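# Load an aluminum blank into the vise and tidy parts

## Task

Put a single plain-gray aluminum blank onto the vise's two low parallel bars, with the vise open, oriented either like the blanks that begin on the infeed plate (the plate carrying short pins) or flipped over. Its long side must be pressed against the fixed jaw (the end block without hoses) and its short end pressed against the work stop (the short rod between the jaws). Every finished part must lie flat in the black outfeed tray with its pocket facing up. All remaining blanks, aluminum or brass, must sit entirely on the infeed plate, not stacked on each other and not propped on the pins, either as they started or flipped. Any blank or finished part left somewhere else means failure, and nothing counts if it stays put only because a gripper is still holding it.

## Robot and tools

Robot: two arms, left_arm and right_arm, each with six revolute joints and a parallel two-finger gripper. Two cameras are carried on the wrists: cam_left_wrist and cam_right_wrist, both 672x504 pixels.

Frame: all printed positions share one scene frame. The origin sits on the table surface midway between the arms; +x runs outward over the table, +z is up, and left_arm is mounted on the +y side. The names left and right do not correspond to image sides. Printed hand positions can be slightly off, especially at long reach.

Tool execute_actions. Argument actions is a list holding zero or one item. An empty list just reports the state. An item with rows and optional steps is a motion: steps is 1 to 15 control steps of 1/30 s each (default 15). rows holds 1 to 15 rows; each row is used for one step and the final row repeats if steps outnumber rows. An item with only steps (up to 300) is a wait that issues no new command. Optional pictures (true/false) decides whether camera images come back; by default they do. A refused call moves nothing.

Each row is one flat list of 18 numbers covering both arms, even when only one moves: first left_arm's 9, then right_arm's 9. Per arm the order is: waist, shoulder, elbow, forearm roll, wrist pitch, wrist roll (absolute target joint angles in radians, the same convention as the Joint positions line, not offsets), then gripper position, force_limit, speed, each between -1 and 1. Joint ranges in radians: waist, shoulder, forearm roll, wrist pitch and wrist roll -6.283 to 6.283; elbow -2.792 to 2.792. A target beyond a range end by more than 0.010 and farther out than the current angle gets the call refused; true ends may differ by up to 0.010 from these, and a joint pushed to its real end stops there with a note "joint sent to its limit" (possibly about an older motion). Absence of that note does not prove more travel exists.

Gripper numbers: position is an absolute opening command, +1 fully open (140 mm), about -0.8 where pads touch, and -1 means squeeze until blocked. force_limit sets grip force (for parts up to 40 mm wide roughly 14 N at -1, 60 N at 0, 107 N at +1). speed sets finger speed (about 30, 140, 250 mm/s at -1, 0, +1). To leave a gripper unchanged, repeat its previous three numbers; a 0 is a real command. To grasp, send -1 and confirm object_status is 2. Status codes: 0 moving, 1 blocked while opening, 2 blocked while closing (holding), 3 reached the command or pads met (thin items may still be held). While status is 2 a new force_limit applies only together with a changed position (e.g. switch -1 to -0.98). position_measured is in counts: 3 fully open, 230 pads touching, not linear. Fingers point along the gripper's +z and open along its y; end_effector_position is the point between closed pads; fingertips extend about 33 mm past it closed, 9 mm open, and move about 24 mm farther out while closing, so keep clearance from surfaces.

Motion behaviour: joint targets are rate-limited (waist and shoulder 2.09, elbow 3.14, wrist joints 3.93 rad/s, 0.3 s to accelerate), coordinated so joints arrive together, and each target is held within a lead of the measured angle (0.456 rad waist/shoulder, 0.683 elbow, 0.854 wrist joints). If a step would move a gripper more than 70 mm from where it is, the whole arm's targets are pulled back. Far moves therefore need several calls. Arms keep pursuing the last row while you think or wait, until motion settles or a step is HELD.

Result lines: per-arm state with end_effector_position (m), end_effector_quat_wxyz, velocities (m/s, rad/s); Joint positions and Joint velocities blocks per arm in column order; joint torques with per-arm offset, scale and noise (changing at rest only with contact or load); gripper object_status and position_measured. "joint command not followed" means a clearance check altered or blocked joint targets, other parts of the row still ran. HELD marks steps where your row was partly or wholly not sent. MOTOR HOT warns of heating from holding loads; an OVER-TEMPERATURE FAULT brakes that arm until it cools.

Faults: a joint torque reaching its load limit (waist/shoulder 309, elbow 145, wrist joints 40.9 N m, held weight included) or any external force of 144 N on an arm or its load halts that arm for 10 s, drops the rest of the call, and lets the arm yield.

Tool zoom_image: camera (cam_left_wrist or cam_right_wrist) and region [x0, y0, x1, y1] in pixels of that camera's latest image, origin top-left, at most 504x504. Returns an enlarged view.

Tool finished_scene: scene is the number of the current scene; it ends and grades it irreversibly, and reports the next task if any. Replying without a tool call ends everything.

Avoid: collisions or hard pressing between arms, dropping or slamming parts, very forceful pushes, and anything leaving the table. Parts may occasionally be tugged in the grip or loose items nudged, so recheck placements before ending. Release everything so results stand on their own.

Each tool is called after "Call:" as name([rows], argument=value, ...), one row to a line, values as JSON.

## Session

Call:
execute_actions(actions=[])

Scene clock: 0.00 s of 6600.00 s.
left_arm: end_effector_position=(+0.8202, +0.4252, +0.2379) position_measured=3 object_status=3 end_effector_quat_wxyz=(+0.667, +0.573, -0.473, -0.055) end_effector_velocity=(-0.000, +0.000, +0.000) end_effector_angular_velocity=(+0.002, +0.001, -0.000) | right_arm: end_effector_position=(+0.3023, -0.3919, +0.3952) position_measured=3 object_status=3 end_effector_quat_wxyz=(-0.480, +0.463, +0.726, +0.168) end_effector_velocity=(-0.000, -0.000, +0.000) end_effector_angular_velocity=(-0.001, -0.001, -0.000)
Joint positions: left_arm=[ 0.146  0.98   1.006 -0.995  2.299  2.867] | right_arm=[-0.284 -0.11   2.072  0.585  2.086 -0.717]
Joint velocities: left_arm=[ 0.    -0.    -0.     0.001  0.    -0.002] | right_arm=[-0.    -0.001 -0.    -0.    -0.     0.   ]
Joint torques (N m, as the joint torque sensors report them, + toward a larger angle): no reading

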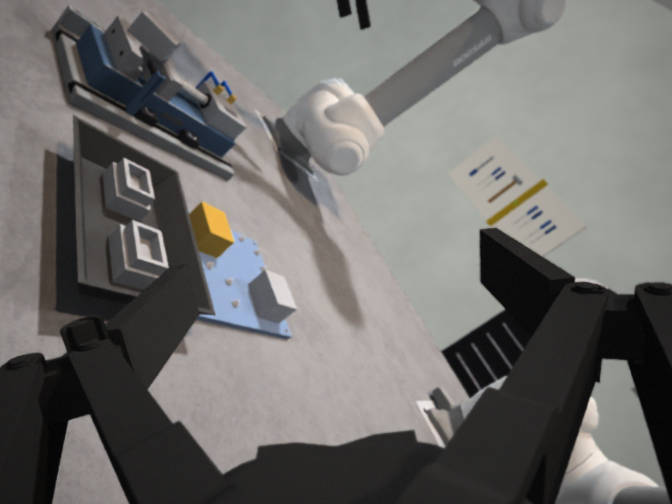

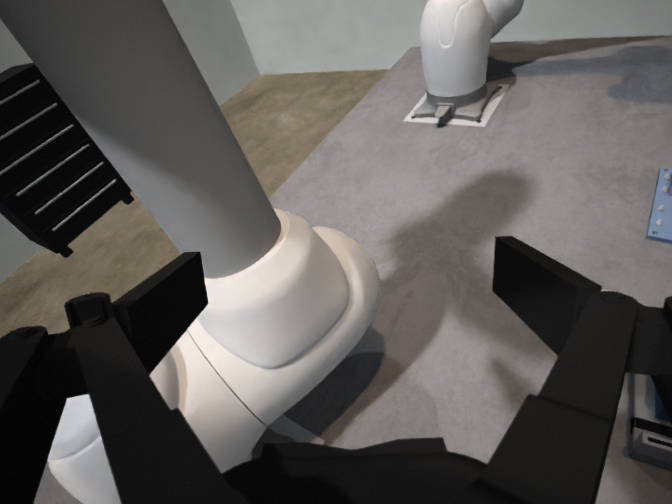

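Call:
execute_actions([
  {"rows": [[-0.6711,0.1364,1.4609,0,1.5443,-0.70,1,0,0,0.3713,-0.0215,1.6288,0,1.5343,0.3333,1,0,0]], "steps": 15},
], pictures=false)

Call:
execute_actions([
  {"steps": 45},
])

Scene clock: 14.03 s of 6600.00 s.
left_arm: end_effector_position=(+0.7175, +0.2627, +0.2228) position_measured=3 object_status=3 end_effector_quat_wxyz=(+0.317, +0.823, -0.401, -0.249) end_effector_velocity=(-0.242, -0.297, +0.157) end_effector_angular_velocity=(+1.766, -0.677, +0.188) | right_arm: end_effector_position=(+0.4588, -0.3804, +0.3741) position_measured=3 object_status=3 end_effector_quat_wxyz=(-0.176, +0.653, +0.735, -0.040) end_effector_velocity=(+0.345, +0.200, +0.089) end_effector_angular_velocity=(-1.083, -0.926, -0.364)
Joint positions: left_arm=[-0.16   0.673  1.244 -0.486  1.903  2.292] | right_arm=[ 0.115 -0.051  1.778  0.197  1.72  -0.042]
Joint velocities: left_arm=[-0.787 -0.785  0.42   0.941 -0.695 -1.466] | right_arm=[ 0.952  0.112 -0.551 -0.727 -0.682  1.386]
Joint torques (N m, as the joint torque sensors report them, + toward a larger angle): left_arm=[  5.88 -99.74 -34.21   2.63   2.24  -0.13] | right_arm=[ -3.74 -37.03 -37.62   4.39   0.5    0.43]
Steps of this call (steps 1 to 90: nothing new was sent; then 10.53 s passed at rest; steps 91 to 105: all 15 steps of this action). Readings (joint positions | what the end effector reports):
91: left_arm=[0.146 0.980 1.006 -0.994 2.298 2.867] | right_arm=[-0.284 -0.110 2.071 0.585 2.086 -0.717] | left_arm position_measured=3 object_status=3 | right_arm position_measured=3 object_status=3
92: left_arm=[0.142 0.976 1.011 -0.986 2.291 2.858] | right_arm=[-0.280 -0.109 2.067 0.579 2.080 -0.708] | left_arm position_measured=3 object_status=3 | right_arm position_measured=3 object_status=3
94: left_arm=[0.111 0.944 1.042 -0.927 2.238 2.799] | right_arm=[-0.248 -0.103 2.037 0.538 2.042 -0.649] | left_arm position_measured=3 object_status=3 | right_arm position_measured=3 object_status=3
98: left_arm=[0.022 0.856 1.122 -0.762 2.106 2.634] | right_arm=[-0.123 -0.081 1.926 0.392 1.904 -0.415] | left_arm position_measured=3 object_status=3 | right_arm position_measured=3 object_status=3
105: the state above

Scene clock: 15.53 s of 6600.00 s.
left_arm: end_effector_position=(+0.5497, +0.1198, +0.4194) position_measured=3 object_status=3 end_effector_quat_wxyz=(-0.000, +0.707, +0.707, -0.000) end_effector_velocity=(-0.000, +0.001, -0.000) end_effector_angular_velocity=(+0.001, +0.001, +0.000) | right_arm: end_effector_position=(+0.5500, -0.3003, +0.4194) position_measured=3 object_status=3 end_effector_quat_wxyz=(-0.000, +0.707, +0.707, -0.000) end_effector_velocity=(-0.000, +0.000, +0.001) end_effector_angular_velocity=(+0.001, -0.001, +0.001)
Joint positions: left_arm=[-0.671  0.136  1.461 -0.     1.544 -0.7  ] | right_arm=[ 0.371 -0.021  1.629 -0.     1.534  0.333]
Joint velocities: left_arm=[ 0.001 -0.     0.    -0.     0.001  0.   ] | right_arm=[ 0.001 -0.    -0.001  0.     0.    -0.   ]
Joint torques (N m, as the joint torque sensors report them, + toward a larger angle): left_arm=[  0.25 -54.09 -39.22   4.18   0.17   0.25] | right_arm=[  0.75 -45.35 -39.84   4.13   0.08   0.43]
Steps of this call (steps 1 to 45: the robot went on to your last target). Readings (joint positions | what the end effector reports):
1: left_arm=[-0.186 0.647 1.258 -0.456 1.881 2.242] | right_arm=[0.146 -0.048 1.759 0.173 1.697 0.004] | left_arm position_measured=3 object_status=3 | right_arm position_measured=3 object_status=3
2: left_arm=[-0.212 0.621 1.271 -0.428 1.860 2.194] | right_arm=[0.177 -0.044 1.741 0.149 1.675 0.049] | left_arm position_measured=3 object_status=3 | right_arm position_measured=3 object_status=3
4: left_arm=[-0.263 0.571 1.293 -0.378 1.823 2.100] | right_arm=[0.237 -0.037 1.707 0.103 1.632 0.136] | left_arm position_measured=3 object_status=3 | right_arm position_measured=3 object_status=3
8: left_arm=[-0.354 0.474 1.330 -0.293 1.761 1.905] | right_arm=[0.340 -0.025 1.647 0.024 1.557 0.287] | left_arm position_measured=3 object_status=3 | right_arm position_measured=3 object_status=3
45: the state above

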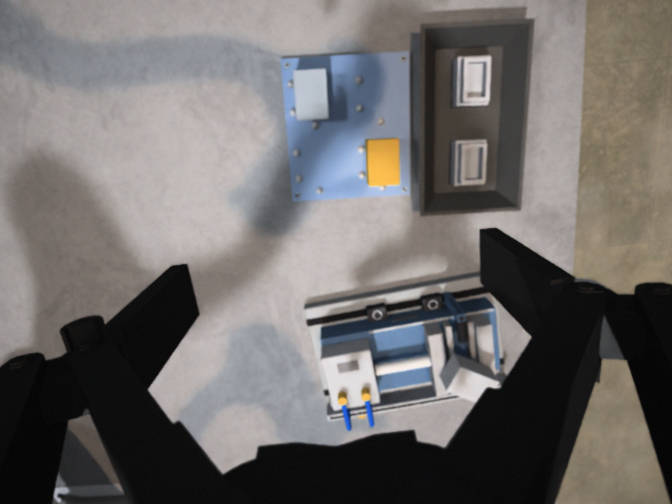

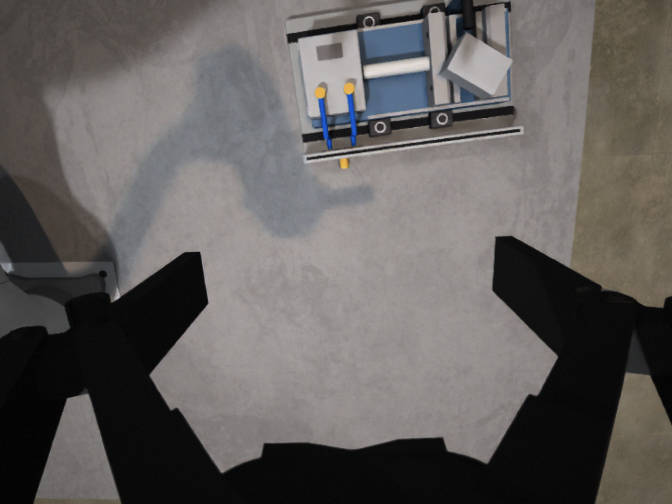

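Call:
zoom_image(camera="cam_right_wrist", region=[400, 0, 540, 140])

Call:
zoom_image(camera="cam_left_wrist", region=[270, 10, 550, 220])

Region (400, 0, 540, 140) of cam_right_wrist's 672x504 image, scaled by 3.600, with more detail than that image has.

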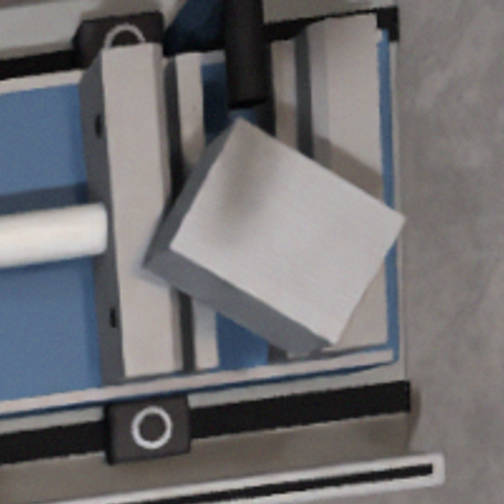

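Region (270, 10, 550, 220) of cam_left_wrist's 672x504 image, scaled by 1.800, with more detail than that image has; it fills the top 378 rows of this view, and the rest is white.

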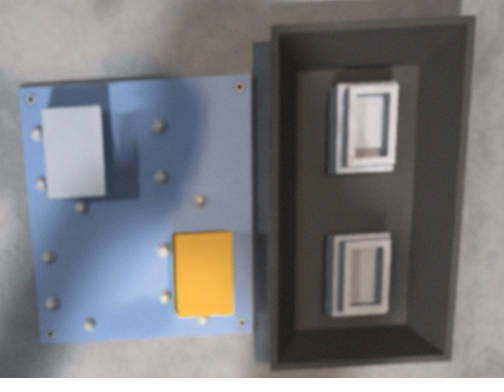

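Call:
execute_actions([
  {"rows": [[-0.6711,0.1364,1.4609,0,1.5443,-0.70,1,0,0,-0.267,0.308,1.828,0.878,1.352,-0.558,1,0,0],[-0.6711,0.1364,1.4609,0,1.5443,-0.70,1,0,0,-0.267,0.308,1.828,0.878,1.352,-0.558,1,0,0],[-0.6711,0.1364,1.4609,0,1.5443,-0.70,1,0,0,-0.267,0.308,1.828,0.878,1.352,-0.558,1,0,0],[-0.6711,0.1364,1.4609,0,1.5443,-0.70,1,0,0,-0.267,0.308,1.828,0.878,1.352,-0.558,1,0,0],[-0.6711,0.1364,1.4609,0,1.5443,-0.70,1,0,0,-0.267,0.308,1.828,0.878,1.352,-0.558,1,0,0],[-0.6711,0.1364,1.4609,0,1.5443,-0.70,1,0,0,-0.267,0.308,1.828,0.878,1.352,-0.558,1,0,0],[-0.6711,0.1364,1.4609,0,1.5443,-0.70,1,0,0,-0.267,0.308,1.828,0.878,1.352,-0.558,1,0,0],[-0.6711,0.1364,1.4609,0,1.5443,-0.70,1,0,0,-0.267,0.308,1.828,0.878,1.352,-0.558,1,0,0],[-0.6711,0.1364,1.4609,0,1.5443,-0.70,1,0,0,-0.267,0.308,1.828,0.878,1.352,-0.558,1,0,0],[-0.6711,0.1364,1.4609,0,1.5443,-0.70,1,0,0,-0.267,0.308,1.828,0.878,1.352,-0.558,1,0,0],[-0.81416,0.7128,0.8929,0,1.5359,-0.933,1,0,0,-0.267,0.308,1.828,0.878,1.352,-0.558,1,0,0]], "steps": 15},
], pictures=false)

Call:
execute_actions([
  {"steps": 45},
])

Scene clock: 38.47 s of 6600.00 s.
left_arm: end_effector_position=(+0.5743, +0.0822, +0.4217) position_measured=3 object_status=3 end_effector_quat_wxyz=(+0.008, +0.703, +0.711, +0.001) end_effector_velocity=(+0.277, -0.449, -0.020) end_effector_angular_velocity=(-0.097, -0.101, +0.126) | right_arm: end_effector_position=(+0.6342, -0.3256, +0.2816) position_measured=3 object_status=3 end_effector_quat_wxyz=(-0.242, +0.664, +0.693, +0.144) end_effector_velocity=(+0.252, -0.233, -0.200) end_effector_angular_velocity=(+1.162, -0.145, -0.469)
Joint positions: left_arm=[-0.69   0.197  1.385  0.     1.543 -0.731] | right_arm=[ 0.004  0.185  1.753  0.548  1.42  -0.222]
Joint velocities: left_arm=[-0.227  0.739 -0.862 -0.    -0.016 -0.353] | right_arm=[-0.906  0.414  0.25   1.099 -0.226 -1.119]
Joint torques (N m, as the joint torque sensors report them, + toward a larger angle): left_arm=[ -3.98 -44.86 -34.05   3.25   0.12   0.12] | right_arm=[  0.48 -64.42 -37.35   4.47   0.55   0.11]
Steps of this call (steps 1 to 15: the robot went on to your last target; steps 16 to 90: nothing new was sent; then 19.43 s passed at rest; steps 91 to 105: all 15 steps of this action). Readings (joint positions | what the end effector reports):
91: left_arm=[-0.671 0.136 1.461 0.000 1.544 -0.700] | right_arm=[0.371 -0.021 1.629 0.000 1.534 0.333] | left_arm position_measured=3 object_status=3 | right_arm position_measured=3 object_status=3
92: left_arm=[-0.671 0.136 1.461 0.000 1.544 -0.700] | right_arm=[0.367 -0.019 1.630 0.009 1.532 0.325] | left_arm position_measured=3 object_status=3 | right_arm position_measured=3 object_status=3
94: left_arm=[-0.671 0.136 1.461 0.000 1.544 -0.700] | right_arm=[0.336 0.004 1.644 0.068 1.520 0.265] | left_arm position_measured=3 object_status=3 | right_arm position_measured=3 object_status=3
98: left_arm=[-0.671 0.136 1.461 0.000 1.544 -0.700] | right_arm=[0.223 0.078 1.689 0.265 1.479 0.066] | left_arm position_measured=3 object_status=3 | right_arm position_measured=3 object_status=3
105: the state above

Scene clock: 39.97 s of 6600.00 s.
left_arm: end_effector_position=(+0.7025, -0.1893, +0.2695) position_measured=3 object_status=3 end_effector_quat_wxyz=(-0.000, +0.675, +0.738, +0.000) end_effector_velocity=(-0.001, -0.001, -0.000) end_effector_angular_velocity=(+0.000, +0.000, -0.003) | right_arm: end_effector_position=(+0.7131, -0.4233, +0.2302) position_measured=3 object_status=3 end_effector_quat_wxyz=(-0.282, +0.674, +0.605, +0.314) end_effector_velocity=(+0.000, -0.000, -0.001) end_effector_angular_velocity=(-0.000, +0.001, -0.000)
Joint positions: left_arm=[-0.814  0.713  0.893  0.     1.536 -0.933] | right_arm=[-0.267  0.308  1.828  0.878  1.352 -0.558]
Joint velocities: left_arm=[-0.001  0.     0.001 -0.    -0.001  0.002] | right_arm=[-0.001  0.001 -0.    -0.    -0.     0.   ]
Joint torques (N m, as the joint torque sensors report them, + toward a larger angle): left_arm=[  -0.53 -105.57  -39.88    4.65    0.27   -0.05] | right_arm=[ -1.23 -73.71 -34.64   3.77   0.92   0.32]
Steps of this call (steps 1 to 45: the robot went on to your last target). Readings (joint positions | what the end effector reports):
1: left_arm=[-0.697 0.221 1.358 0.000 1.543 -0.742] | right_arm=[-0.027 0.198 1.761 0.585 1.413 -0.260] | left_arm position_measured=3 object_status=3 | right_arm position_measured=3 object_status=3
2: left_arm=[-0.703 0.244 1.333 0.000 1.542 -0.753] | right_arm=[-0.057 0.212 1.770 0.621 1.405 -0.297] | left_arm position_measured=3 object_status=3 | right_arm position_measured=3 object_status=3
4: left_arm=[-0.715 0.290 1.286 0.000 1.542 -0.772] | right_arm=[-0.115 0.239 1.786 0.692 1.390 -0.369] | left_arm position_measured=3 object_status=3 | right_arm position_measured=3 object_status=3
8: left_arm=[-0.737 0.385 1.198 0.000 1.540 -0.808] | right_arm=[-0.222 0.288 1.816 0.823 1.363 -0.502] | left_arm position_measured=3 object_status=3 | right_arm position_measured=3 object_status=3
45: the state above
All arms were judged still, so your last target was given up. Only a new action makes them travel on or press farther. Fingers that are still opening or closing keep moving.

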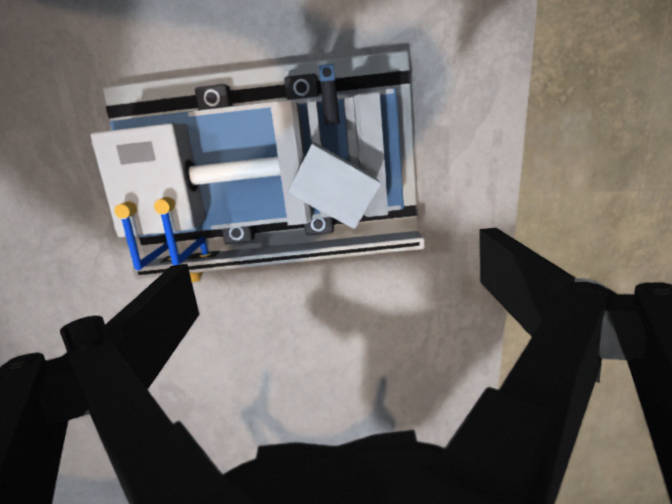

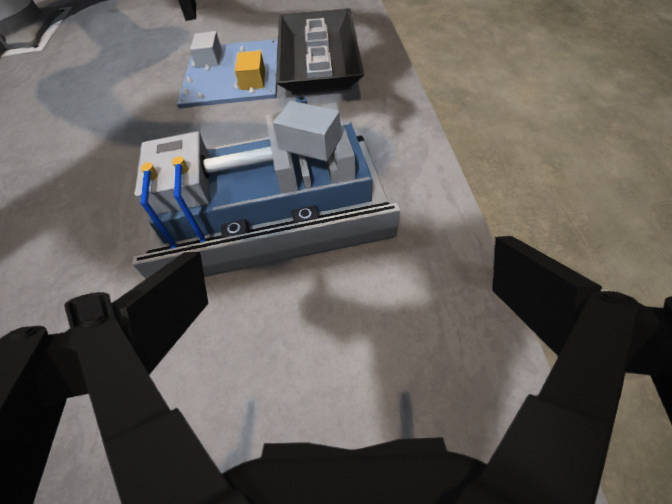

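Call:
zoom_image(camera="cam_left_wrist", region=[260, 60, 430, 250])

Call:
zoom_image(camera="cam_right_wrist", region=[250, 80, 380, 210])

Region (260, 60, 430, 250) of cam_left_wrist's 672x504 image, scaled by 2.653, with more detail than that image has; it fills the left 451 columns of this view, and the rest is white.

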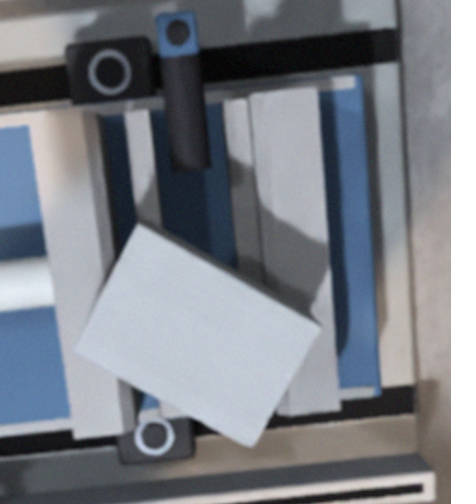

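Region (250, 80, 380, 210) of cam_right_wrist's 672x504 image, scaled by 3.877, with more detail than that image has.

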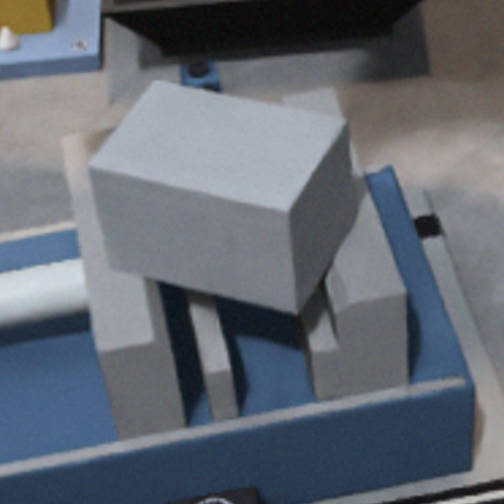

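Call:
execute_actions([
  {"rows": [[-0.80191,0.68564,1.06573,0,1.39022,-1.86591,-0.05,0.2,0.5,-0.267,0.308,1.828,0.878,1.352,-0.558,1,0,0]], "steps": 15},
], pictures=false)

Call:
execute_actions([
  {"steps": 10},
])

Scene clock: 60.00 s of 6600.00 s.
left_arm: end_effector_position=(+0.6967, -0.1660, +0.2016) position_measured=135 object_status=0 end_effector_quat_wxyz=(-0.000, +0.280, +0.960, +0.000) end_effector_velocity=(-0.008, +0.024, -0.058) end_effector_angular_velocity=(-0.002, -0.002, +0.875) | right_arm: end_effector_position=(+0.7131, -0.4233, +0.2302) position_measured=3 object_status=3 end_effector_quat_wxyz=(-0.282, +0.674, +0.605, +0.314) end_effector_velocity=(+0.000, -0.000, +0.001) end_effector_angular_velocity=(-0.001, -0.002, +0.000)
Joint positions: left_arm=[-0.802  0.687  1.06  -0.     1.395 -1.834] | right_arm=[-0.267  0.308  1.828  0.878  1.352 -0.558]
Joint velocities: left_arm=[ 0.011 -0.025  0.149  0.    -0.127 -0.864] | right_arm=[ 0.    -0.002 -0.    -0.    -0.    -0.   ]
Joint torques (N m, as the joint torque sensors report them, + toward a larger angle): left_arm=[   0.04 -107.32  -43.76    4.71    0.2     0.04] | right_arm=[  0.09 -71.16 -35.21   3.81   0.76   0.3 ]
Steps of this call (steps 1 to 90: nothing new was sent; then 16.53 s passed at rest; steps 91 to 105: all 15 steps of this action). Readings (joint positions | what the end effector reports):
91: left_arm=[-0.814 0.713 0.893 -0.000 1.536 -0.934] | right_arm=[-0.267 0.308 1.828 0.878 1.352 -0.558] | left_arm position_measured=3 object_status=0 | right_arm position_measured=3 object_status=3
92: left_arm=[-0.814 0.713 0.894 -0.000 1.534 -0.942] | right_arm=[-0.267 0.308 1.828 0.878 1.352 -0.558] | left_arm position_measured=8 object_status=0 | right_arm position_measured=3 object_status=3
94: left_arm=[-0.814 0.711 0.906 -0.000 1.524 -1.002] | right_arm=[-0.267 0.308 1.828 0.878 1.352 -0.558] | left_arm position_measured=30 object_status=0 | right_arm position_measured=3 object_status=3
98: left_arm=[-0.809 0.702 0.965 -0.000 1.475 -1.294] | right_arm=[-0.267 0.308 1.828 0.878 1.352 -0.558] | left_arm position_measured=72 object_status=0 | right_arm position_measured=3 object_status=3
105: the state above

Scene clock: 60.33 s of 6600.00 s.
left_arm: end_effector_position=(+0.6964, -0.1651, +0.1995) position_measured=135 object_status=3 end_effector_quat_wxyz=(+0.000, +0.265, +0.964, -0.000) end_effector_velocity=(-0.000, +0.001, +0.000) end_effector_angular_velocity=(+0.001, -0.000, +0.001) | right_arm: end_effector_position=(+0.7131, -0.4233, +0.2302) position_measured=3 object_status=3 end_effector_quat_wxyz=(-0.282, +0.674, +0.605, +0.314) end_effector_velocity=(-0.000, +0.000, -0.000) end_effector_angular_velocity=(+0.001, +0.000, +0.001)
Joint positions: left_arm=[-0.802  0.686  1.066 -0.     1.39  -1.866] | right_arm=[-0.267  0.308  1.828  0.878  1.352 -0.558]
Joint velocities: left_arm=[ 0.    -0.001  0.001  0.001  0.001 -0.001] | right_arm=[ 0.     0.001  0.     0.     0.001 -0.001]
Joint torques (N m, as the joint torque sensors report them, + toward a larger angle): left_arm=[  -0.73 -102.5   -39.25    4.24    0.36   -0.08] | right_arm=[ -0.59 -72.07 -36.14   3.8    0.86   0.  ]
Steps of this call (steps 1 to 10: the robot went on to your last target). Readings (joint positions | what the end effector reports):
1: left_arm=[-0.802 0.686 1.064 -0.000 1.392 -1.856] | right_arm=[-0.267 0.308 1.828 0.878 1.352 -0.558] | left_arm position_measured=135 object_status=0 | right_arm position_measured=3 object_status=3
2: left_arm=[-0.802 0.686 1.065 -0.000 1.390 -1.864] | right_arm=[-0.267 0.308 1.828 0.878 1.352 -0.558] | left_arm position_measured=135 object_status=0 | right_arm position_measured=3 object_status=3
4: left_arm=[-0.802 0.686 1.066 -0.000 1.390 -1.866] | right_arm=[-0.267 0.308 1.828 0.878 1.352 -0.558] | left_arm position_measured=135 object_status=0 | right_arm position_measured=3 object_status=3
8: left_arm=[-0.802 0.686 1.066 -0.000 1.390 -1.866] | right_arm=[-0.267 0.308 1.828 0.878 1.352 -0.558] | left_arm position_measured=135 object_status=3 | right_arm position_measured=3 object_status=3
10: the state above

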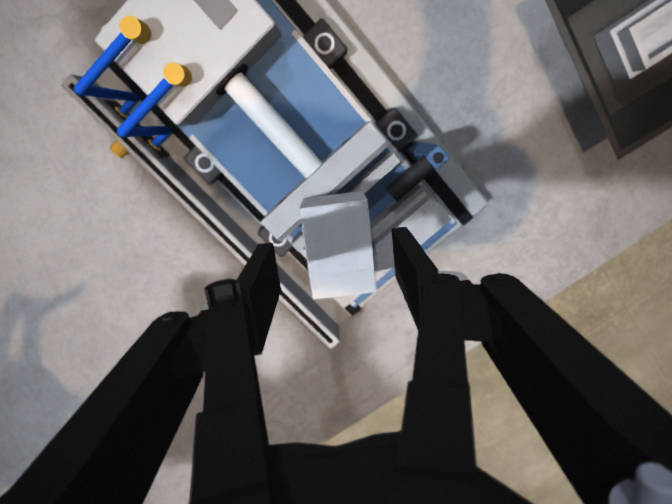

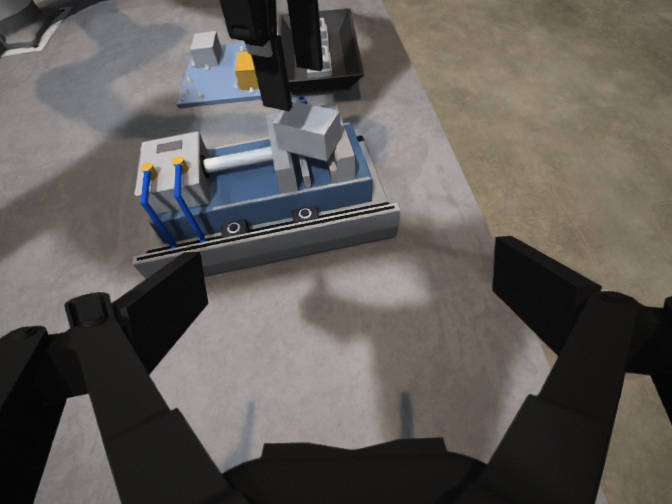

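Call:
execute_actions([
  {"rows": [[-0.80191,0.69081,1.08064,0,1.37014,-1.86591,-0.05,0.2,0.5,-0.267,0.308,1.828,0.878,1.352,-0.558,1,0,0],[-0.80191,0.69597,1.09556,0,1.35006,-1.86591,-0.05,0.2,0.5,-0.267,0.308,1.828,0.878,1.352,-0.558,1,0,0],[-0.80191,0.69597,1.09556,0,1.35006,-1.86591,-0.05,0.2,0.5,-0.267,0.308,1.828,0.878,1.352,-0.558,1,0,0],[-0.80191,0.70114,1.11047,0,1.32998,-1.86591,-0.05,0.2,0.5,-0.267,0.308,1.828,0.878,1.352,-0.558,1,0,0],[-0.80191,0.70114,1.11047,0,1.32998,-1.86591,-0.05,0.2,0.5,-0.267,0.308,1.828,0.878,1.352,-0.558,1,0,0],[-0.80191,0.70630,1.12538,0,1.30991,-1.86591,-0.05,0.2,0.5,-0.267,0.308,1.828,0.878,1.352,-0.558,1,0,0]], "steps": 15},
])

Call:
zoom_image(camera="cam_right_wrist", region=[230, 40, 390, 200])

Scene clock: 67.63 s of 6600.00 s.
left_arm: end_effector_position=(+0.6965, -0.1651, +0.1476) position_measured=135 object_status=3 end_effector_quat_wxyz=(+0.000, +0.265, +0.964, -0.000) end_effector_velocity=(-0.000, +0.001, -0.003) end_effector_angular_velocity=(+0.002, +0.002, +0.002) | right_arm: end_effector_position=(+0.7131, -0.4233, +0.2302) position_measured=3 object_status=3 end_effector_quat_wxyz=(-0.282, +0.674, +0.605, +0.314) end_effector_velocity=(+0.000, +0.001, -0.001) end_effector_angular_velocity=(-0.000, -0.001, +0.001)
Joint positions: left_arm=[-0.802  0.706  1.125  0.     1.31  -1.866] | right_arm=[-0.267  0.308  1.828  0.878  1.352 -0.558]
Joint velocities: left_arm=[ 0.001  0.002  0.001 -0.    -0.    -0.001] | right_arm=[ 0.001  0.001 -0.     0.    -0.001 -0.001]
Joint torques (N m, as the joint torque sensors report them, + toward a larger angle): left_arm=[  -1.73 -102.87  -39.99    4.16    0.09    0.07] | right_arm=[ -2.42 -72.16 -35.62   4.     0.87   0.16]
Steps of this call (steps 1 to 30: the robot went on to your last target; steps 31 to 90: nothing new was sent; then 3.80 s passed at rest; steps 91 to 105: all 15 steps of this action). Readings (joint positions | what the end effector reports):
91: left_arm=[-0.802 0.686 1.066 0.000 1.390 -1.866] | right_arm=[-0.267 0.308 1.828 0.878 1.352 -0.558] | left_arm position_measured=135 object_status=3 | right_arm position_measured=3 object_status=3
92: left_arm=[-0.802 0.687 1.071 0.000 1.383 -1.866] | right_arm=[-0.267 0.308 1.828 0.878 1.352 -0.558] | left_arm position_measured=135 object_status=3 | right_arm position_measured=3 object_status=3
94: left_arm=[-0.802 0.694 1.088 0.000 1.361 -1.866] | right_arm=[-0.267 0.308 1.828 0.878 1.352 -0.558] | left_arm position_measured=135 object_status=3 | right_arm position_measured=3 object_status=3
98: left_arm=[-0.802 0.704 1.119 0.000 1.319 -1.866] | right_arm=[-0.267 0.308 1.828 0.878 1.352 -0.558] | left_arm position_measured=135 object_status=3 | right_arm position_measured=3 object_status=3
105: the state above

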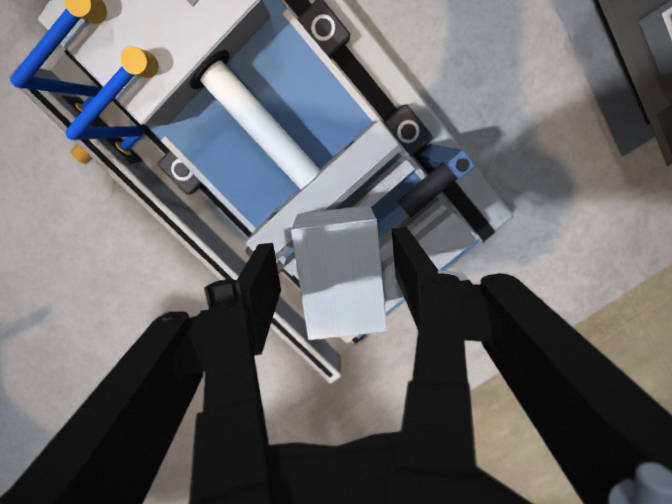

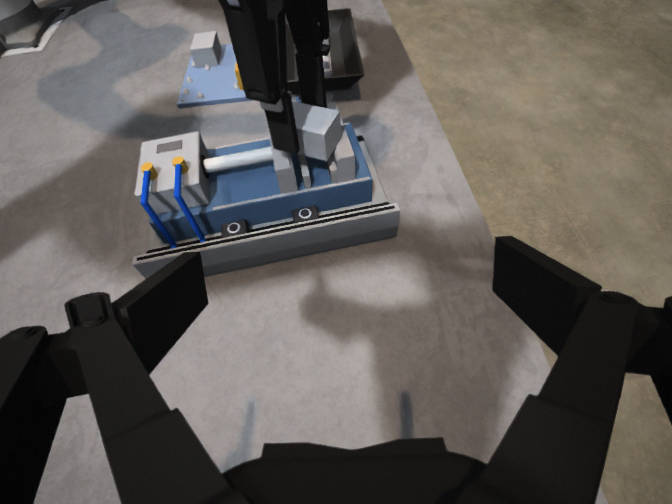

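Region (230, 40, 390, 200) of cam_right_wrist's 672x504 image, scaled by 3.150, with more detail than that image has.

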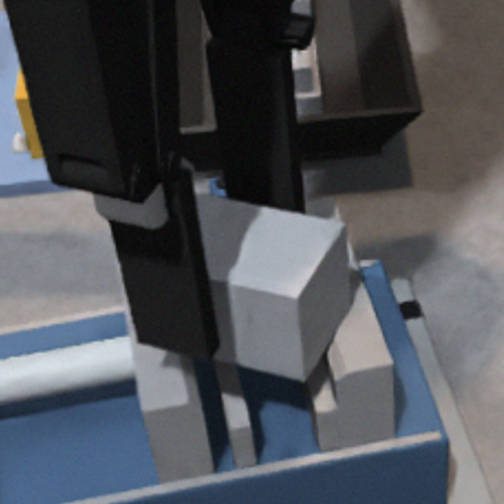

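Call:
execute_actions([
  {"rows": [[-0.80191,0.70630,1.12538,0,1.30991,-1.86591,-1,0.2,-0.3,-0.267,0.308,1.828,0.878,1.352,-0.558,1,0,0]], "steps": 15},
], pictures=false)

Scene clock: 70.20 s of 6600.00 s.
left_arm: end_effector_position=(+0.6964, -0.1651, +0.1475) position_measured=173 object_status=2 end_effector_quat_wxyz=(-0.000, +0.265, +0.964, -0.000) end_effector_velocity=(-0.001, -0.001, -0.000) end_effector_angular_velocity=(-0.000, +0.000, -0.001) | right_arm: end_effector_position=(+0.7131, -0.4233, +0.2302) position_measured=3 object_status=3 end_effector_quat_wxyz=(-0.282, +0.674, +0.605, +0.314) end_effector_velocity=(+0.000, +0.000, -0.001) end_effector_angular_velocity=(+0.000, +0.002, -0.001)
Joint positions: left_arm=[-0.802  0.706  1.125 -0.     1.31  -1.866] | right_arm=[-0.267  0.308  1.828  0.878  1.352 -0.558]
Joint velocities: left_arm=[-0.001  0.     0.    -0.    -0.     0.   ] | right_arm=[ 0.     0.002 -0.     0.    -0.001  0.001]
Joint torques (N m, as the joint torque sensors report them, + toward a larger angle): left_arm=[ -0.5  -91.19 -32.5    4.4    0.08   0.35] | right_arm=[ -0.54 -73.12 -35.7    3.87   1.06   0.28]
Steps of this call (steps 1 to 15: the robot went on to your last target; steps 16 to 62: nothing new was sent; steps 63 to 77: all 15 steps of this action). Readings (joint positions | what the end effector reports):
63: left_arm=[-0.802 0.706 1.125 -0.000 1.310 -1.866] | right_arm=[-0.267 0.308 1.828 0.878 1.352 -0.558] | left_arm position_measured=135 object_status=0 | right_arm position_measured=3 object_status=3
64: left_arm=[-0.802 0.706 1.125 -0.000 1.310 -1.866] | right_arm=[-0.267 0.308 1.828 0.878 1.352 -0.558] | left_arm position_measured=138 object_status=0 | right_arm position_measured=3 object_status=3
66: left_arm=[-0.802 0.706 1.125 -0.000 1.310 -1.866] | right_arm=[-0.267 0.308 1.828 0.878 1.352 -0.558] | left_arm position_measured=150 object_status=0 | right_arm position_measured=3 object_status=3
70: left_arm=[-0.802 0.706 1.125 -0.000 1.310 -1.866] | right_arm=[-0.267 0.308 1.828 0.878 1.352 -0.558] | left_arm position_measured=173 object_status=0 | right_arm position_measured=3 object_status=3
77: the state above

Call:
execute_actions([
  {"rows": [[-0.80191,0.70114,1.11047,0,1.32998,-1.86591,-1,0.2,-0.3,-0.267,0.308,1.828,0.878,1.352,-0.558,1,0,0],[-0.80191,0.69597,1.09556,0,1.35006,-1.86591,-1,0.2,-0.3,-0.267,0.308,1.828,0.878,1.352,-0.558,1,0,0],[-0.80191,0.69081,1.08064,0,1.37014,-1.86591,-1,0.2,-0.3,-0.267,0.308,1.828,0.878,1.352,-0.558,1,0,0],[-0.80191,0.68564,1.06573,0,1.39022,-1.86591,-1,0.2,-0.3,-0.267,0.308,1.828,0.878,1.352,-0.558,1,0,0],[-0.80191,0.68564,1.06573,0,1.39022,-1.86591,-1,0.2,-0.3,-0.267,0.308,1.828,0.878,1.352,-0.558,1,0,0],[-0.80191,0.68564,1.06573,0,1.39022,-1.86591,-1,0.2,-0.3,-0.267,0.308,1.828,0.878,1.352,-0.558,1,0,0],[-0.80191,0.68564,1.06573,0,1.39022,-0.921,-1,0.2,-0.3,-0.267,0.308,1.828,0.878,1.352,-0.558,1,0,0]], "steps": 15},
], pictures=false)

Call:
execute_actions([
  {"steps": 15},
])

Scene clock: 75.03 s of 6600.00 s.
left_arm: end_effector_position=(+0.6964, -0.1651, +0.1985) position_measured=173 object_status=2 end_effector_quat_wxyz=(-0.000, +0.482, +0.876, +0.000) end_effector_velocity=(+0.000, -0.001, +0.008) end_effector_angular_velocity=(-0.004, -0.000, -3.309) | right_arm: end_effector_position=(+0.7131, -0.4233, +0.2302) position_measured=3 object_status=3 end_effector_quat_wxyz=(-0.282, +0.674, +0.605, +0.314) end_effector_velocity=(-0.000, -0.000, -0.001) end_effector_angular_velocity=(+0.001, +0.001, +0.000)
Joint positions: left_arm=[-0.802  0.686  1.067  0.     1.389 -1.396] | right_arm=[-0.267  0.308  1.828  0.878  1.352 -0.558]
Joint velocities: left_arm=[ 0.    -0.004 -0.008 -0.001  0.008  3.31 ] | right_arm=[-0.001  0.001 -0.    -0.     0.001 -0.   ]
Joint torques (N m, as the joint torque sensors report them, + toward a larger angle): left_arm=[  -2.88 -105.59  -40.09    4.17    0.79    0.18] | right_arm=[ -0.45 -73.24 -35.08   3.74   0.91   0.05]
Steps of this call (steps 1 to 15: the robot went on to your last target; steps 16 to 90: nothing new was sent; then 1.33 s passed at rest; steps 91 to 105: all 15 steps of this action). Readings (joint positions | what the end effector reports):
91: left_arm=[-0.802 0.706 1.125 0.000 1.310 -1.866] | right_arm=[-0.267 0.308 1.828 0.878 1.352 -0.558] | left_arm position_measured=173 object_status=2 | right_arm position_measured=3 object_status=3
92: left_arm=[-0.802 0.705 1.121 0.000 1.317 -1.866] | right_arm=[-0.267 0.308 1.828 0.878 1.352 -0.558] | left_arm position_measured=173 object_status=2 | right_arm position_measured=3 object_status=3
94: left_arm=[-0.802 0.698 1.101 0.000 1.344 -1.866] | right_arm=[-0.267 0.308 1.828 0.878 1.352 -0.558] | left_arm position_measured=173 object_status=2 | right_arm position_measured=3 object_status=3
98: left_arm=[-0.802 0.686 1.069 0.000 1.386 -1.858] | right_arm=[-0.267 0.308 1.828 0.878 1.352 -0.558] | left_arm position_measured=173 object_status=2 | right_arm position_measured=3 object_status=3
105: the state above

Scene clock: 75.53 s of 6600.00 s.
left_arm: end_effector_position=(+0.6964, -0.1651, +0.1995) position_measured=173 object_status=2 end_effector_quat_wxyz=(-0.000, +0.675, +0.738, +0.000) end_effector_velocity=(+0.001, -0.000, -0.001) end_effector_angular_velocity=(-0.000, -0.001, -0.001) | right_arm: end_effector_position=(+0.7131, -0.4233, +0.2302) position_measured=3 object_status=3 end_effector_quat_wxyz=(-0.282, +0.674, +0.605, +0.314) end_effector_velocity=(-0.000, +0.000, +0.000) end_effector_angular_velocity=(+0.000, -0.000, -0.000)
Joint positions: left_arm=[-0.802  0.686  1.066  0.     1.39  -0.921] | right_arm=[-0.267  0.308  1.828  0.878  1.352 -0.558]
Joint velocities: left_arm=[ 0.     0.001 -0.001  0.    -0.001  0.002] | right_arm=[-0. -0.  0.  0. -0.  0.]
Joint torques (N m, as the joint torque sensors report them, + toward a larger angle): left_arm=[  -2.56 -102.71  -40.74    4.35    0.34    0.19] | right_arm=[  0.26 -73.79 -35.52   3.79   0.96   0.21]
Steps of this call (steps 1 to 15: the robot went on to your last target). Readings (joint positions | what the end effector reports):
1: left_arm=[-0.802 0.686 1.066 0.000 1.389 -1.289] | right_arm=[-0.267 0.308 1.828 0.878 1.352 -0.558] | left_arm position_measured=173 object_status=2 | right_arm position_measured=3 object_status=3
2: left_arm=[-0.802 0.686 1.066 0.000 1.390 -1.194] | right_arm=[-0.267 0.308 1.828 0.878 1.352 -0.558] | left_arm position_measured=173 object_status=2 | right_arm position_measured=3 object_status=3
4: left_arm=[-0.802 0.686 1.066 0.000 1.390 -1.046] | right_arm=[-0.267 0.308 1.828 0.878 1.352 -0.558] | left_arm position_measured=173 object_status=2 | right_arm position_measured=3 object_status=3
8: left_arm=[-0.802 0.686 1.066 0.000 1.390 -0.923] | right_arm=[-0.267 0.308 1.828 0.878 1.352 -0.558] | left_arm position_measured=173 object_status=2 | right_arm position_measured=3 object_status=3
15: the state above

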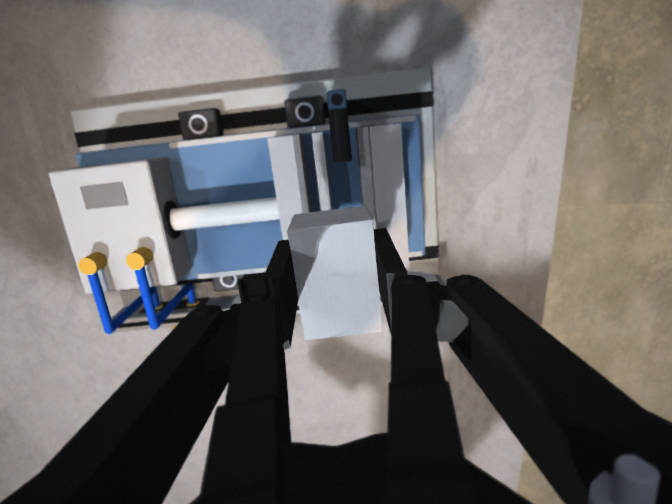

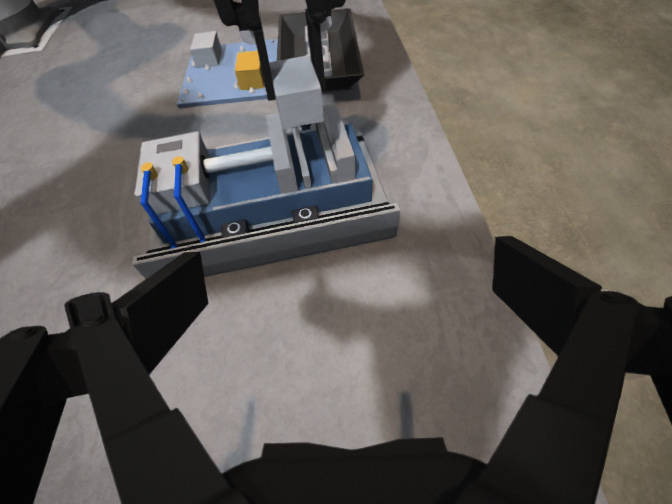

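Call:
zoom_image(camera="cam_left_wrist", region=[250, 70, 450, 240])

Region (250, 70, 450, 240) of cam_left_wrist's 672x504 image, scaled by 2.520, with more detail than that image has; it fills the top 428 rows of this view, and the rest is white.

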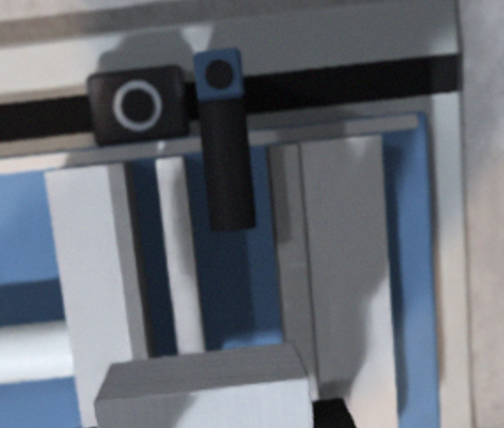

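Call:
zoom_image(camera="cam_left_wrist", region=[60, 60, 460, 260])

Region (60, 60, 460, 260) of cam_left_wrist's 672x504 image, scaled by 1.260, with more detail than that image has.

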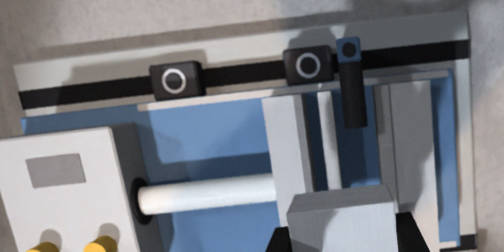

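Call:
execute_actions([
  {"rows": [[-0.79866,0.6855,1.0980,0,1.3581,-0.9177,-1,0.2,-0.3,-0.267,0.308,1.828,0.878,1.352,-0.558,1,0,0],[-0.79866,0.6855,1.0980,0,1.3581,-0.9177,-1,0.2,-0.3,-0.267,0.308,1.828,0.878,1.352,-0.558,1,0,0],[-0.79541,0.68531,1.13038,0,1.32590,-0.91441,-1,0.2,-0.3,-0.267,0.308,1.828,0.878,1.352,-0.558,1,0,0]], "steps": 15},
])

Call:
zoom_image(camera="cam_right_wrist", region=[250, 60, 380, 200])

Scene clock: 118.00 s of 6600.00 s.
left_arm: end_effector_position=(+0.6955, -0.1552, +0.1645) position_measured=173 object_status=2 end_effector_quat_wxyz=(+0.000, +0.675, +0.738, -0.000) end_effector_velocity=(-0.000, +0.001, -0.001) end_effector_angular_velocity=(+0.003, +0.002, +0.000) | right_arm: end_effector_position=(+0.7131, -0.4233, +0.2302) position_measured=3 object_status=3 end_effector_quat_wxyz=(-0.282, +0.674, +0.605, +0.314) end_effector_velocity=(+0.000, -0.000, -0.000) end_effector_angular_velocity=(-0.000, -0.000, +0.000)
Joint positions: left_arm=[-0.795  0.685  1.13  -0.     1.326 -0.914] | right_arm=[-0.267  0.308  1.828  0.878  1.352 -0.558]
Joint velocities: left_arm=[ 0.     0.001  0.     0.001  0.002 -0.   ] | right_arm=[-0.  0. -0. -0. -0.  0.]
Joint torques (N m, as the joint torque sensors report them, + toward a larger angle): left_arm=[   0.61 -104.21  -40.6     4.09    0.24    0.12] | right_arm=[ -0.84 -72.85 -35.62   3.73   1.04   0.11]
Steps of this call (steps 1 to 15: the robot went on to your last target; steps 16 to 90: nothing new was sent; then 38.97 s passed at rest; steps 91 to 105: all 15 steps of this action). Readings (joint positions | what the end effector reports):
91: left_arm=[-0.802 0.686 1.066 -0.000 1.390 -0.921] | right_arm=[-0.267 0.308 1.828 0.878 1.352 -0.558] | left_arm position_measured=173 object_status=2 | right_arm position_measured=3 object_status=3
92: left_arm=[-0.801 0.685 1.072 -0.000 1.384 -0.920] | right_arm=[-0.267 0.308 1.828 0.878 1.352 -0.558] | left_arm position_measured=173 object_status=2 | right_arm position_measured=3 object_status=3
94: left_arm=[-0.799 0.685 1.099 -0.000 1.358 -0.918] | right_arm=[-0.267 0.308 1.828 0.878 1.352 -0.558] | left_arm position_measured=173 object_status=2 | right_arm position_measured=3 object_status=3
98: left_arm=[-0.796 0.685 1.129 -0.000 1.327 -0.915] | right_arm=[-0.267 0.308 1.828 0.878 1.352 -0.558] | left_arm position_measured=173 object_status=2 | right_arm position_measured=3 object_status=3
105: the state above

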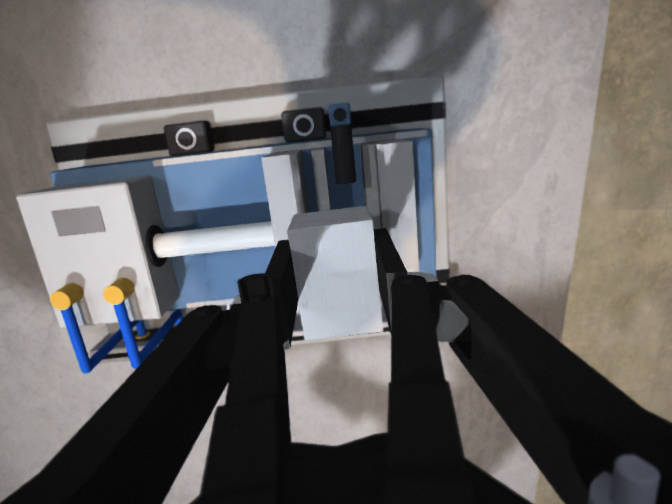

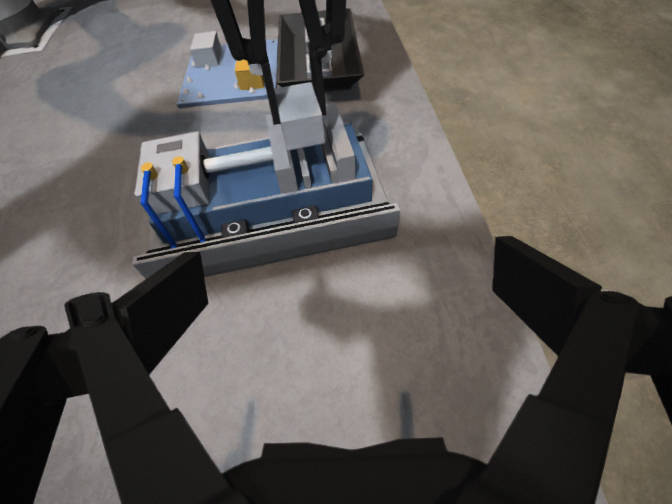

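Region (250, 60, 380, 200) of cam_right_wrist's 672x504 image, scaled by 3.600, with more detail than that image has; it fills the left 468 columns of this view, and the rest is white.

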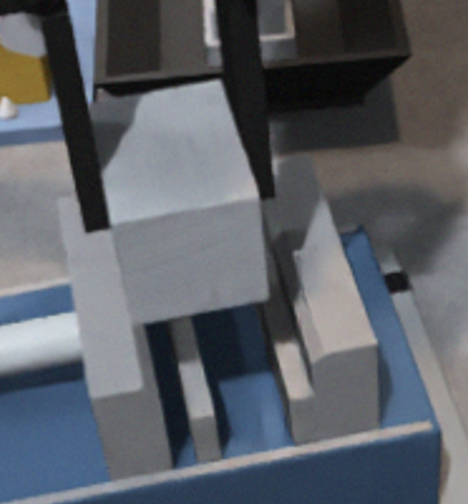

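Call:
execute_actions([
  {"rows": [[-0.79541,0.68670,1.13354,0,1.32136,-0.91441,-1,0.2,-0.3,-0.267,0.308,1.828,0.878,1.352,-0.558,1,0,0],[-0.79541,0.68808,1.13669,0,1.31682,-0.91441,-1,0.2,-0.3,-0.267,0.308,1.828,0.878,1.352,-0.558,1,0,0],[-0.79541,0.68808,1.13669,0,1.31682,-0.91441,-1,0.2,-0.3,-0.267,0.308,1.828,0.878,1.352,-0.558,1,0,0],[-0.79541,0.68947,1.13985,0,1.31227,-0.91441,-1,0.2,-0.3,-0.267,0.308,1.828,0.878,1.352,-0.558,1,0,0],[-0.79541,0.68947,1.13985,0,1.31227,-0.91441,-1,0.2,-0.3,-0.267,0.308,1.828,0.878,1.352,-0.558,1,0,0],[-0.79541,0.69085,1.14300,0,1.30774,-0.91441,-1,0.2,-0.3,-0.267,0.308,1.828,0.878,1.352,-0.558,1,0,0],[-0.79541,0.69085,1.14300,0,1.30774,-0.91441,-1,0.2,-0.3,-0.267,0.308,1.828,0.878,1.352,-0.558,1,0,0],[-0.79541,0.69178,1.14511,0,1.30470,-0.91441,-1,0.2,-0.3,-0.267,0.308,1.828,0.878,1.352,-0.558,1,0,0],[-0.79541,0.69178,1.14511,0,1.30470,-0.91441,-1,0.2,-0.3,-0.267,0.308,1.828,0.878,1.352,-0.558,1,0,0],[-0.79541,0.69270,1.14721,0,1.30168,-0.91441,-1,0.2,-0.3,-0.267,0.308,1.828,0.878,1.352,-0.558,1,0,0],[-0.79541,0.69270,1.14721,0,1.30168,-0.91441,-1,0.2,-0.3,-0.267,0.308,1.828,0.878,1.352,-0.558,1,0,0],[-0.79541,0.69363,1.14932,0,1.29864,-0.91441,-1,0.2,-0.3,-0.267,0.308,1.828,0.878,1.352,-0.558,1,0,0]], "steps": 15},
])

Call:
zoom_image(camera="cam_right_wrist", region=[250, 60, 380, 200])

Scene clock: 124.00 s of 6600.00 s.
left_arm: end_effector_position=(+0.6957, -0.1552, +0.1471) position_measured=173 object_status=2 end_effector_quat_wxyz=(+0.000, +0.675, +0.738, +0.000) end_effector_velocity=(+0.003, -0.001, -0.009) end_effector_angular_velocity=(-0.006, -0.005, -0.000) | right_arm: end_effector_position=(+0.7131, -0.4233, +0.2302) position_measured=3 object_status=3 end_effector_quat_wxyz=(-0.282, +0.674, +0.605, +0.314) end_effector_velocity=(-0.001, +0.001, -0.000) end_effector_angular_velocity=(+0.001, +0.002, +0.002)
Joint positions: left_arm=[-0.795  0.693  1.149  0.     1.299 -0.914] | right_arm=[-0.267  0.308  1.828  0.878  1.352 -0.558]
Joint velocities: left_arm=[ 0.002  0.005  0.007 -0.    -0.02   0.002] | right_arm=[ 0.001  0.     0.    -0.     0.002  0.001]
Joint torques (N m, as the joint torque sensors report them, + toward a larger angle): left_arm=[ -2.35 -87.   -31.21   2.66   0.35   0.22] | right_arm=[ -0.14 -72.2  -34.61   3.88   0.71   0.15]
Steps of this call (steps 1 to 15: the robot went on to your last target; steps 16 to 90: nothing new was sent; then 2.50 s passed at rest; steps 91 to 105: all 15 steps of this action). Readings (joint positions | what the end effector reports):
91: left_arm=[-0.795 0.685 1.131 0.000 1.326 -0.914] | right_arm=[-0.267 0.308 1.828 0.878 1.352 -0.558] | left_arm position_measured=173 object_status=2 | right_arm position_measured=3 object_status=3
92: left_arm=[-0.795 0.686 1.132 0.000 1.324 -0.914] | right_arm=[-0.267 0.308 1.828 0.878 1.352 -0.558] | left_arm position_measured=173 object_status=2 | right_arm position_measured=3 object_status=3
94: left_arm=[-0.795 0.687 1.136 0.000 1.319 -0.914] | right_arm=[-0.267 0.308 1.828 0.878 1.352 -0.558] | left_arm position_measured=173 object_status=2 | right_arm position_measured=3 object_status=3
98: left_arm=[-0.795 0.690 1.142 0.000 1.309 -0.914] | right_arm=[-0.267 0.308 1.828 0.878 1.352 -0.558] | left_arm position_measured=173 object_status=2 | right_arm position_measured=3 object_status=3
105: the state above

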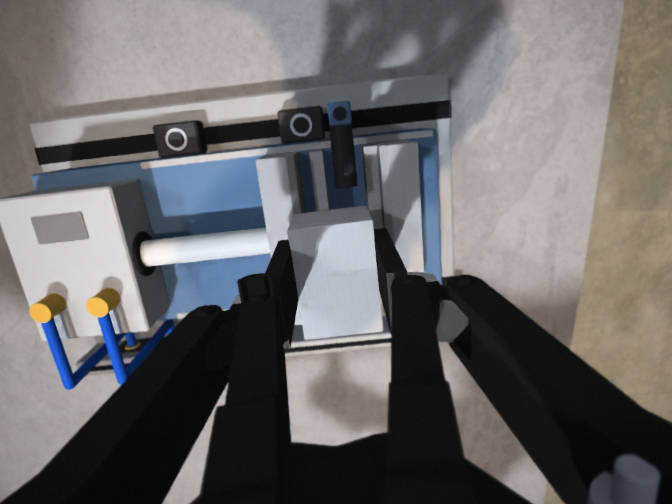

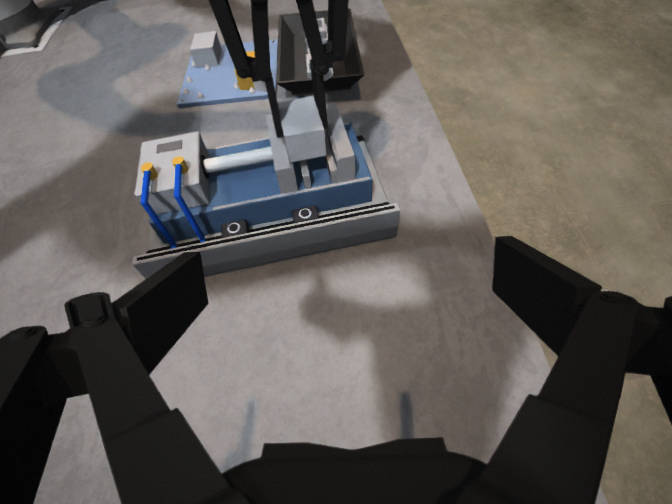

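Region (250, 60, 380, 200) of cam_right_wrist's 672x504 image, scaled by 3.600, with more detail than that image has; it fills the left 468 columns of this view, and the rest is white.

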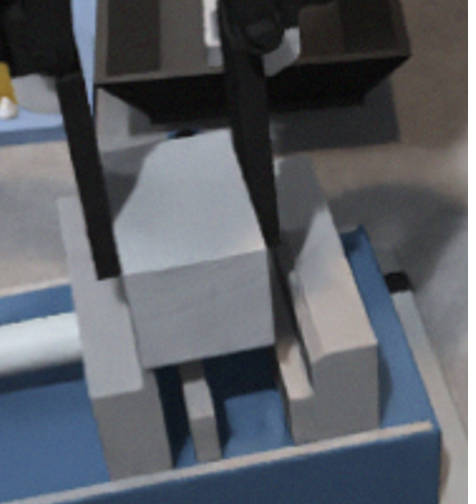

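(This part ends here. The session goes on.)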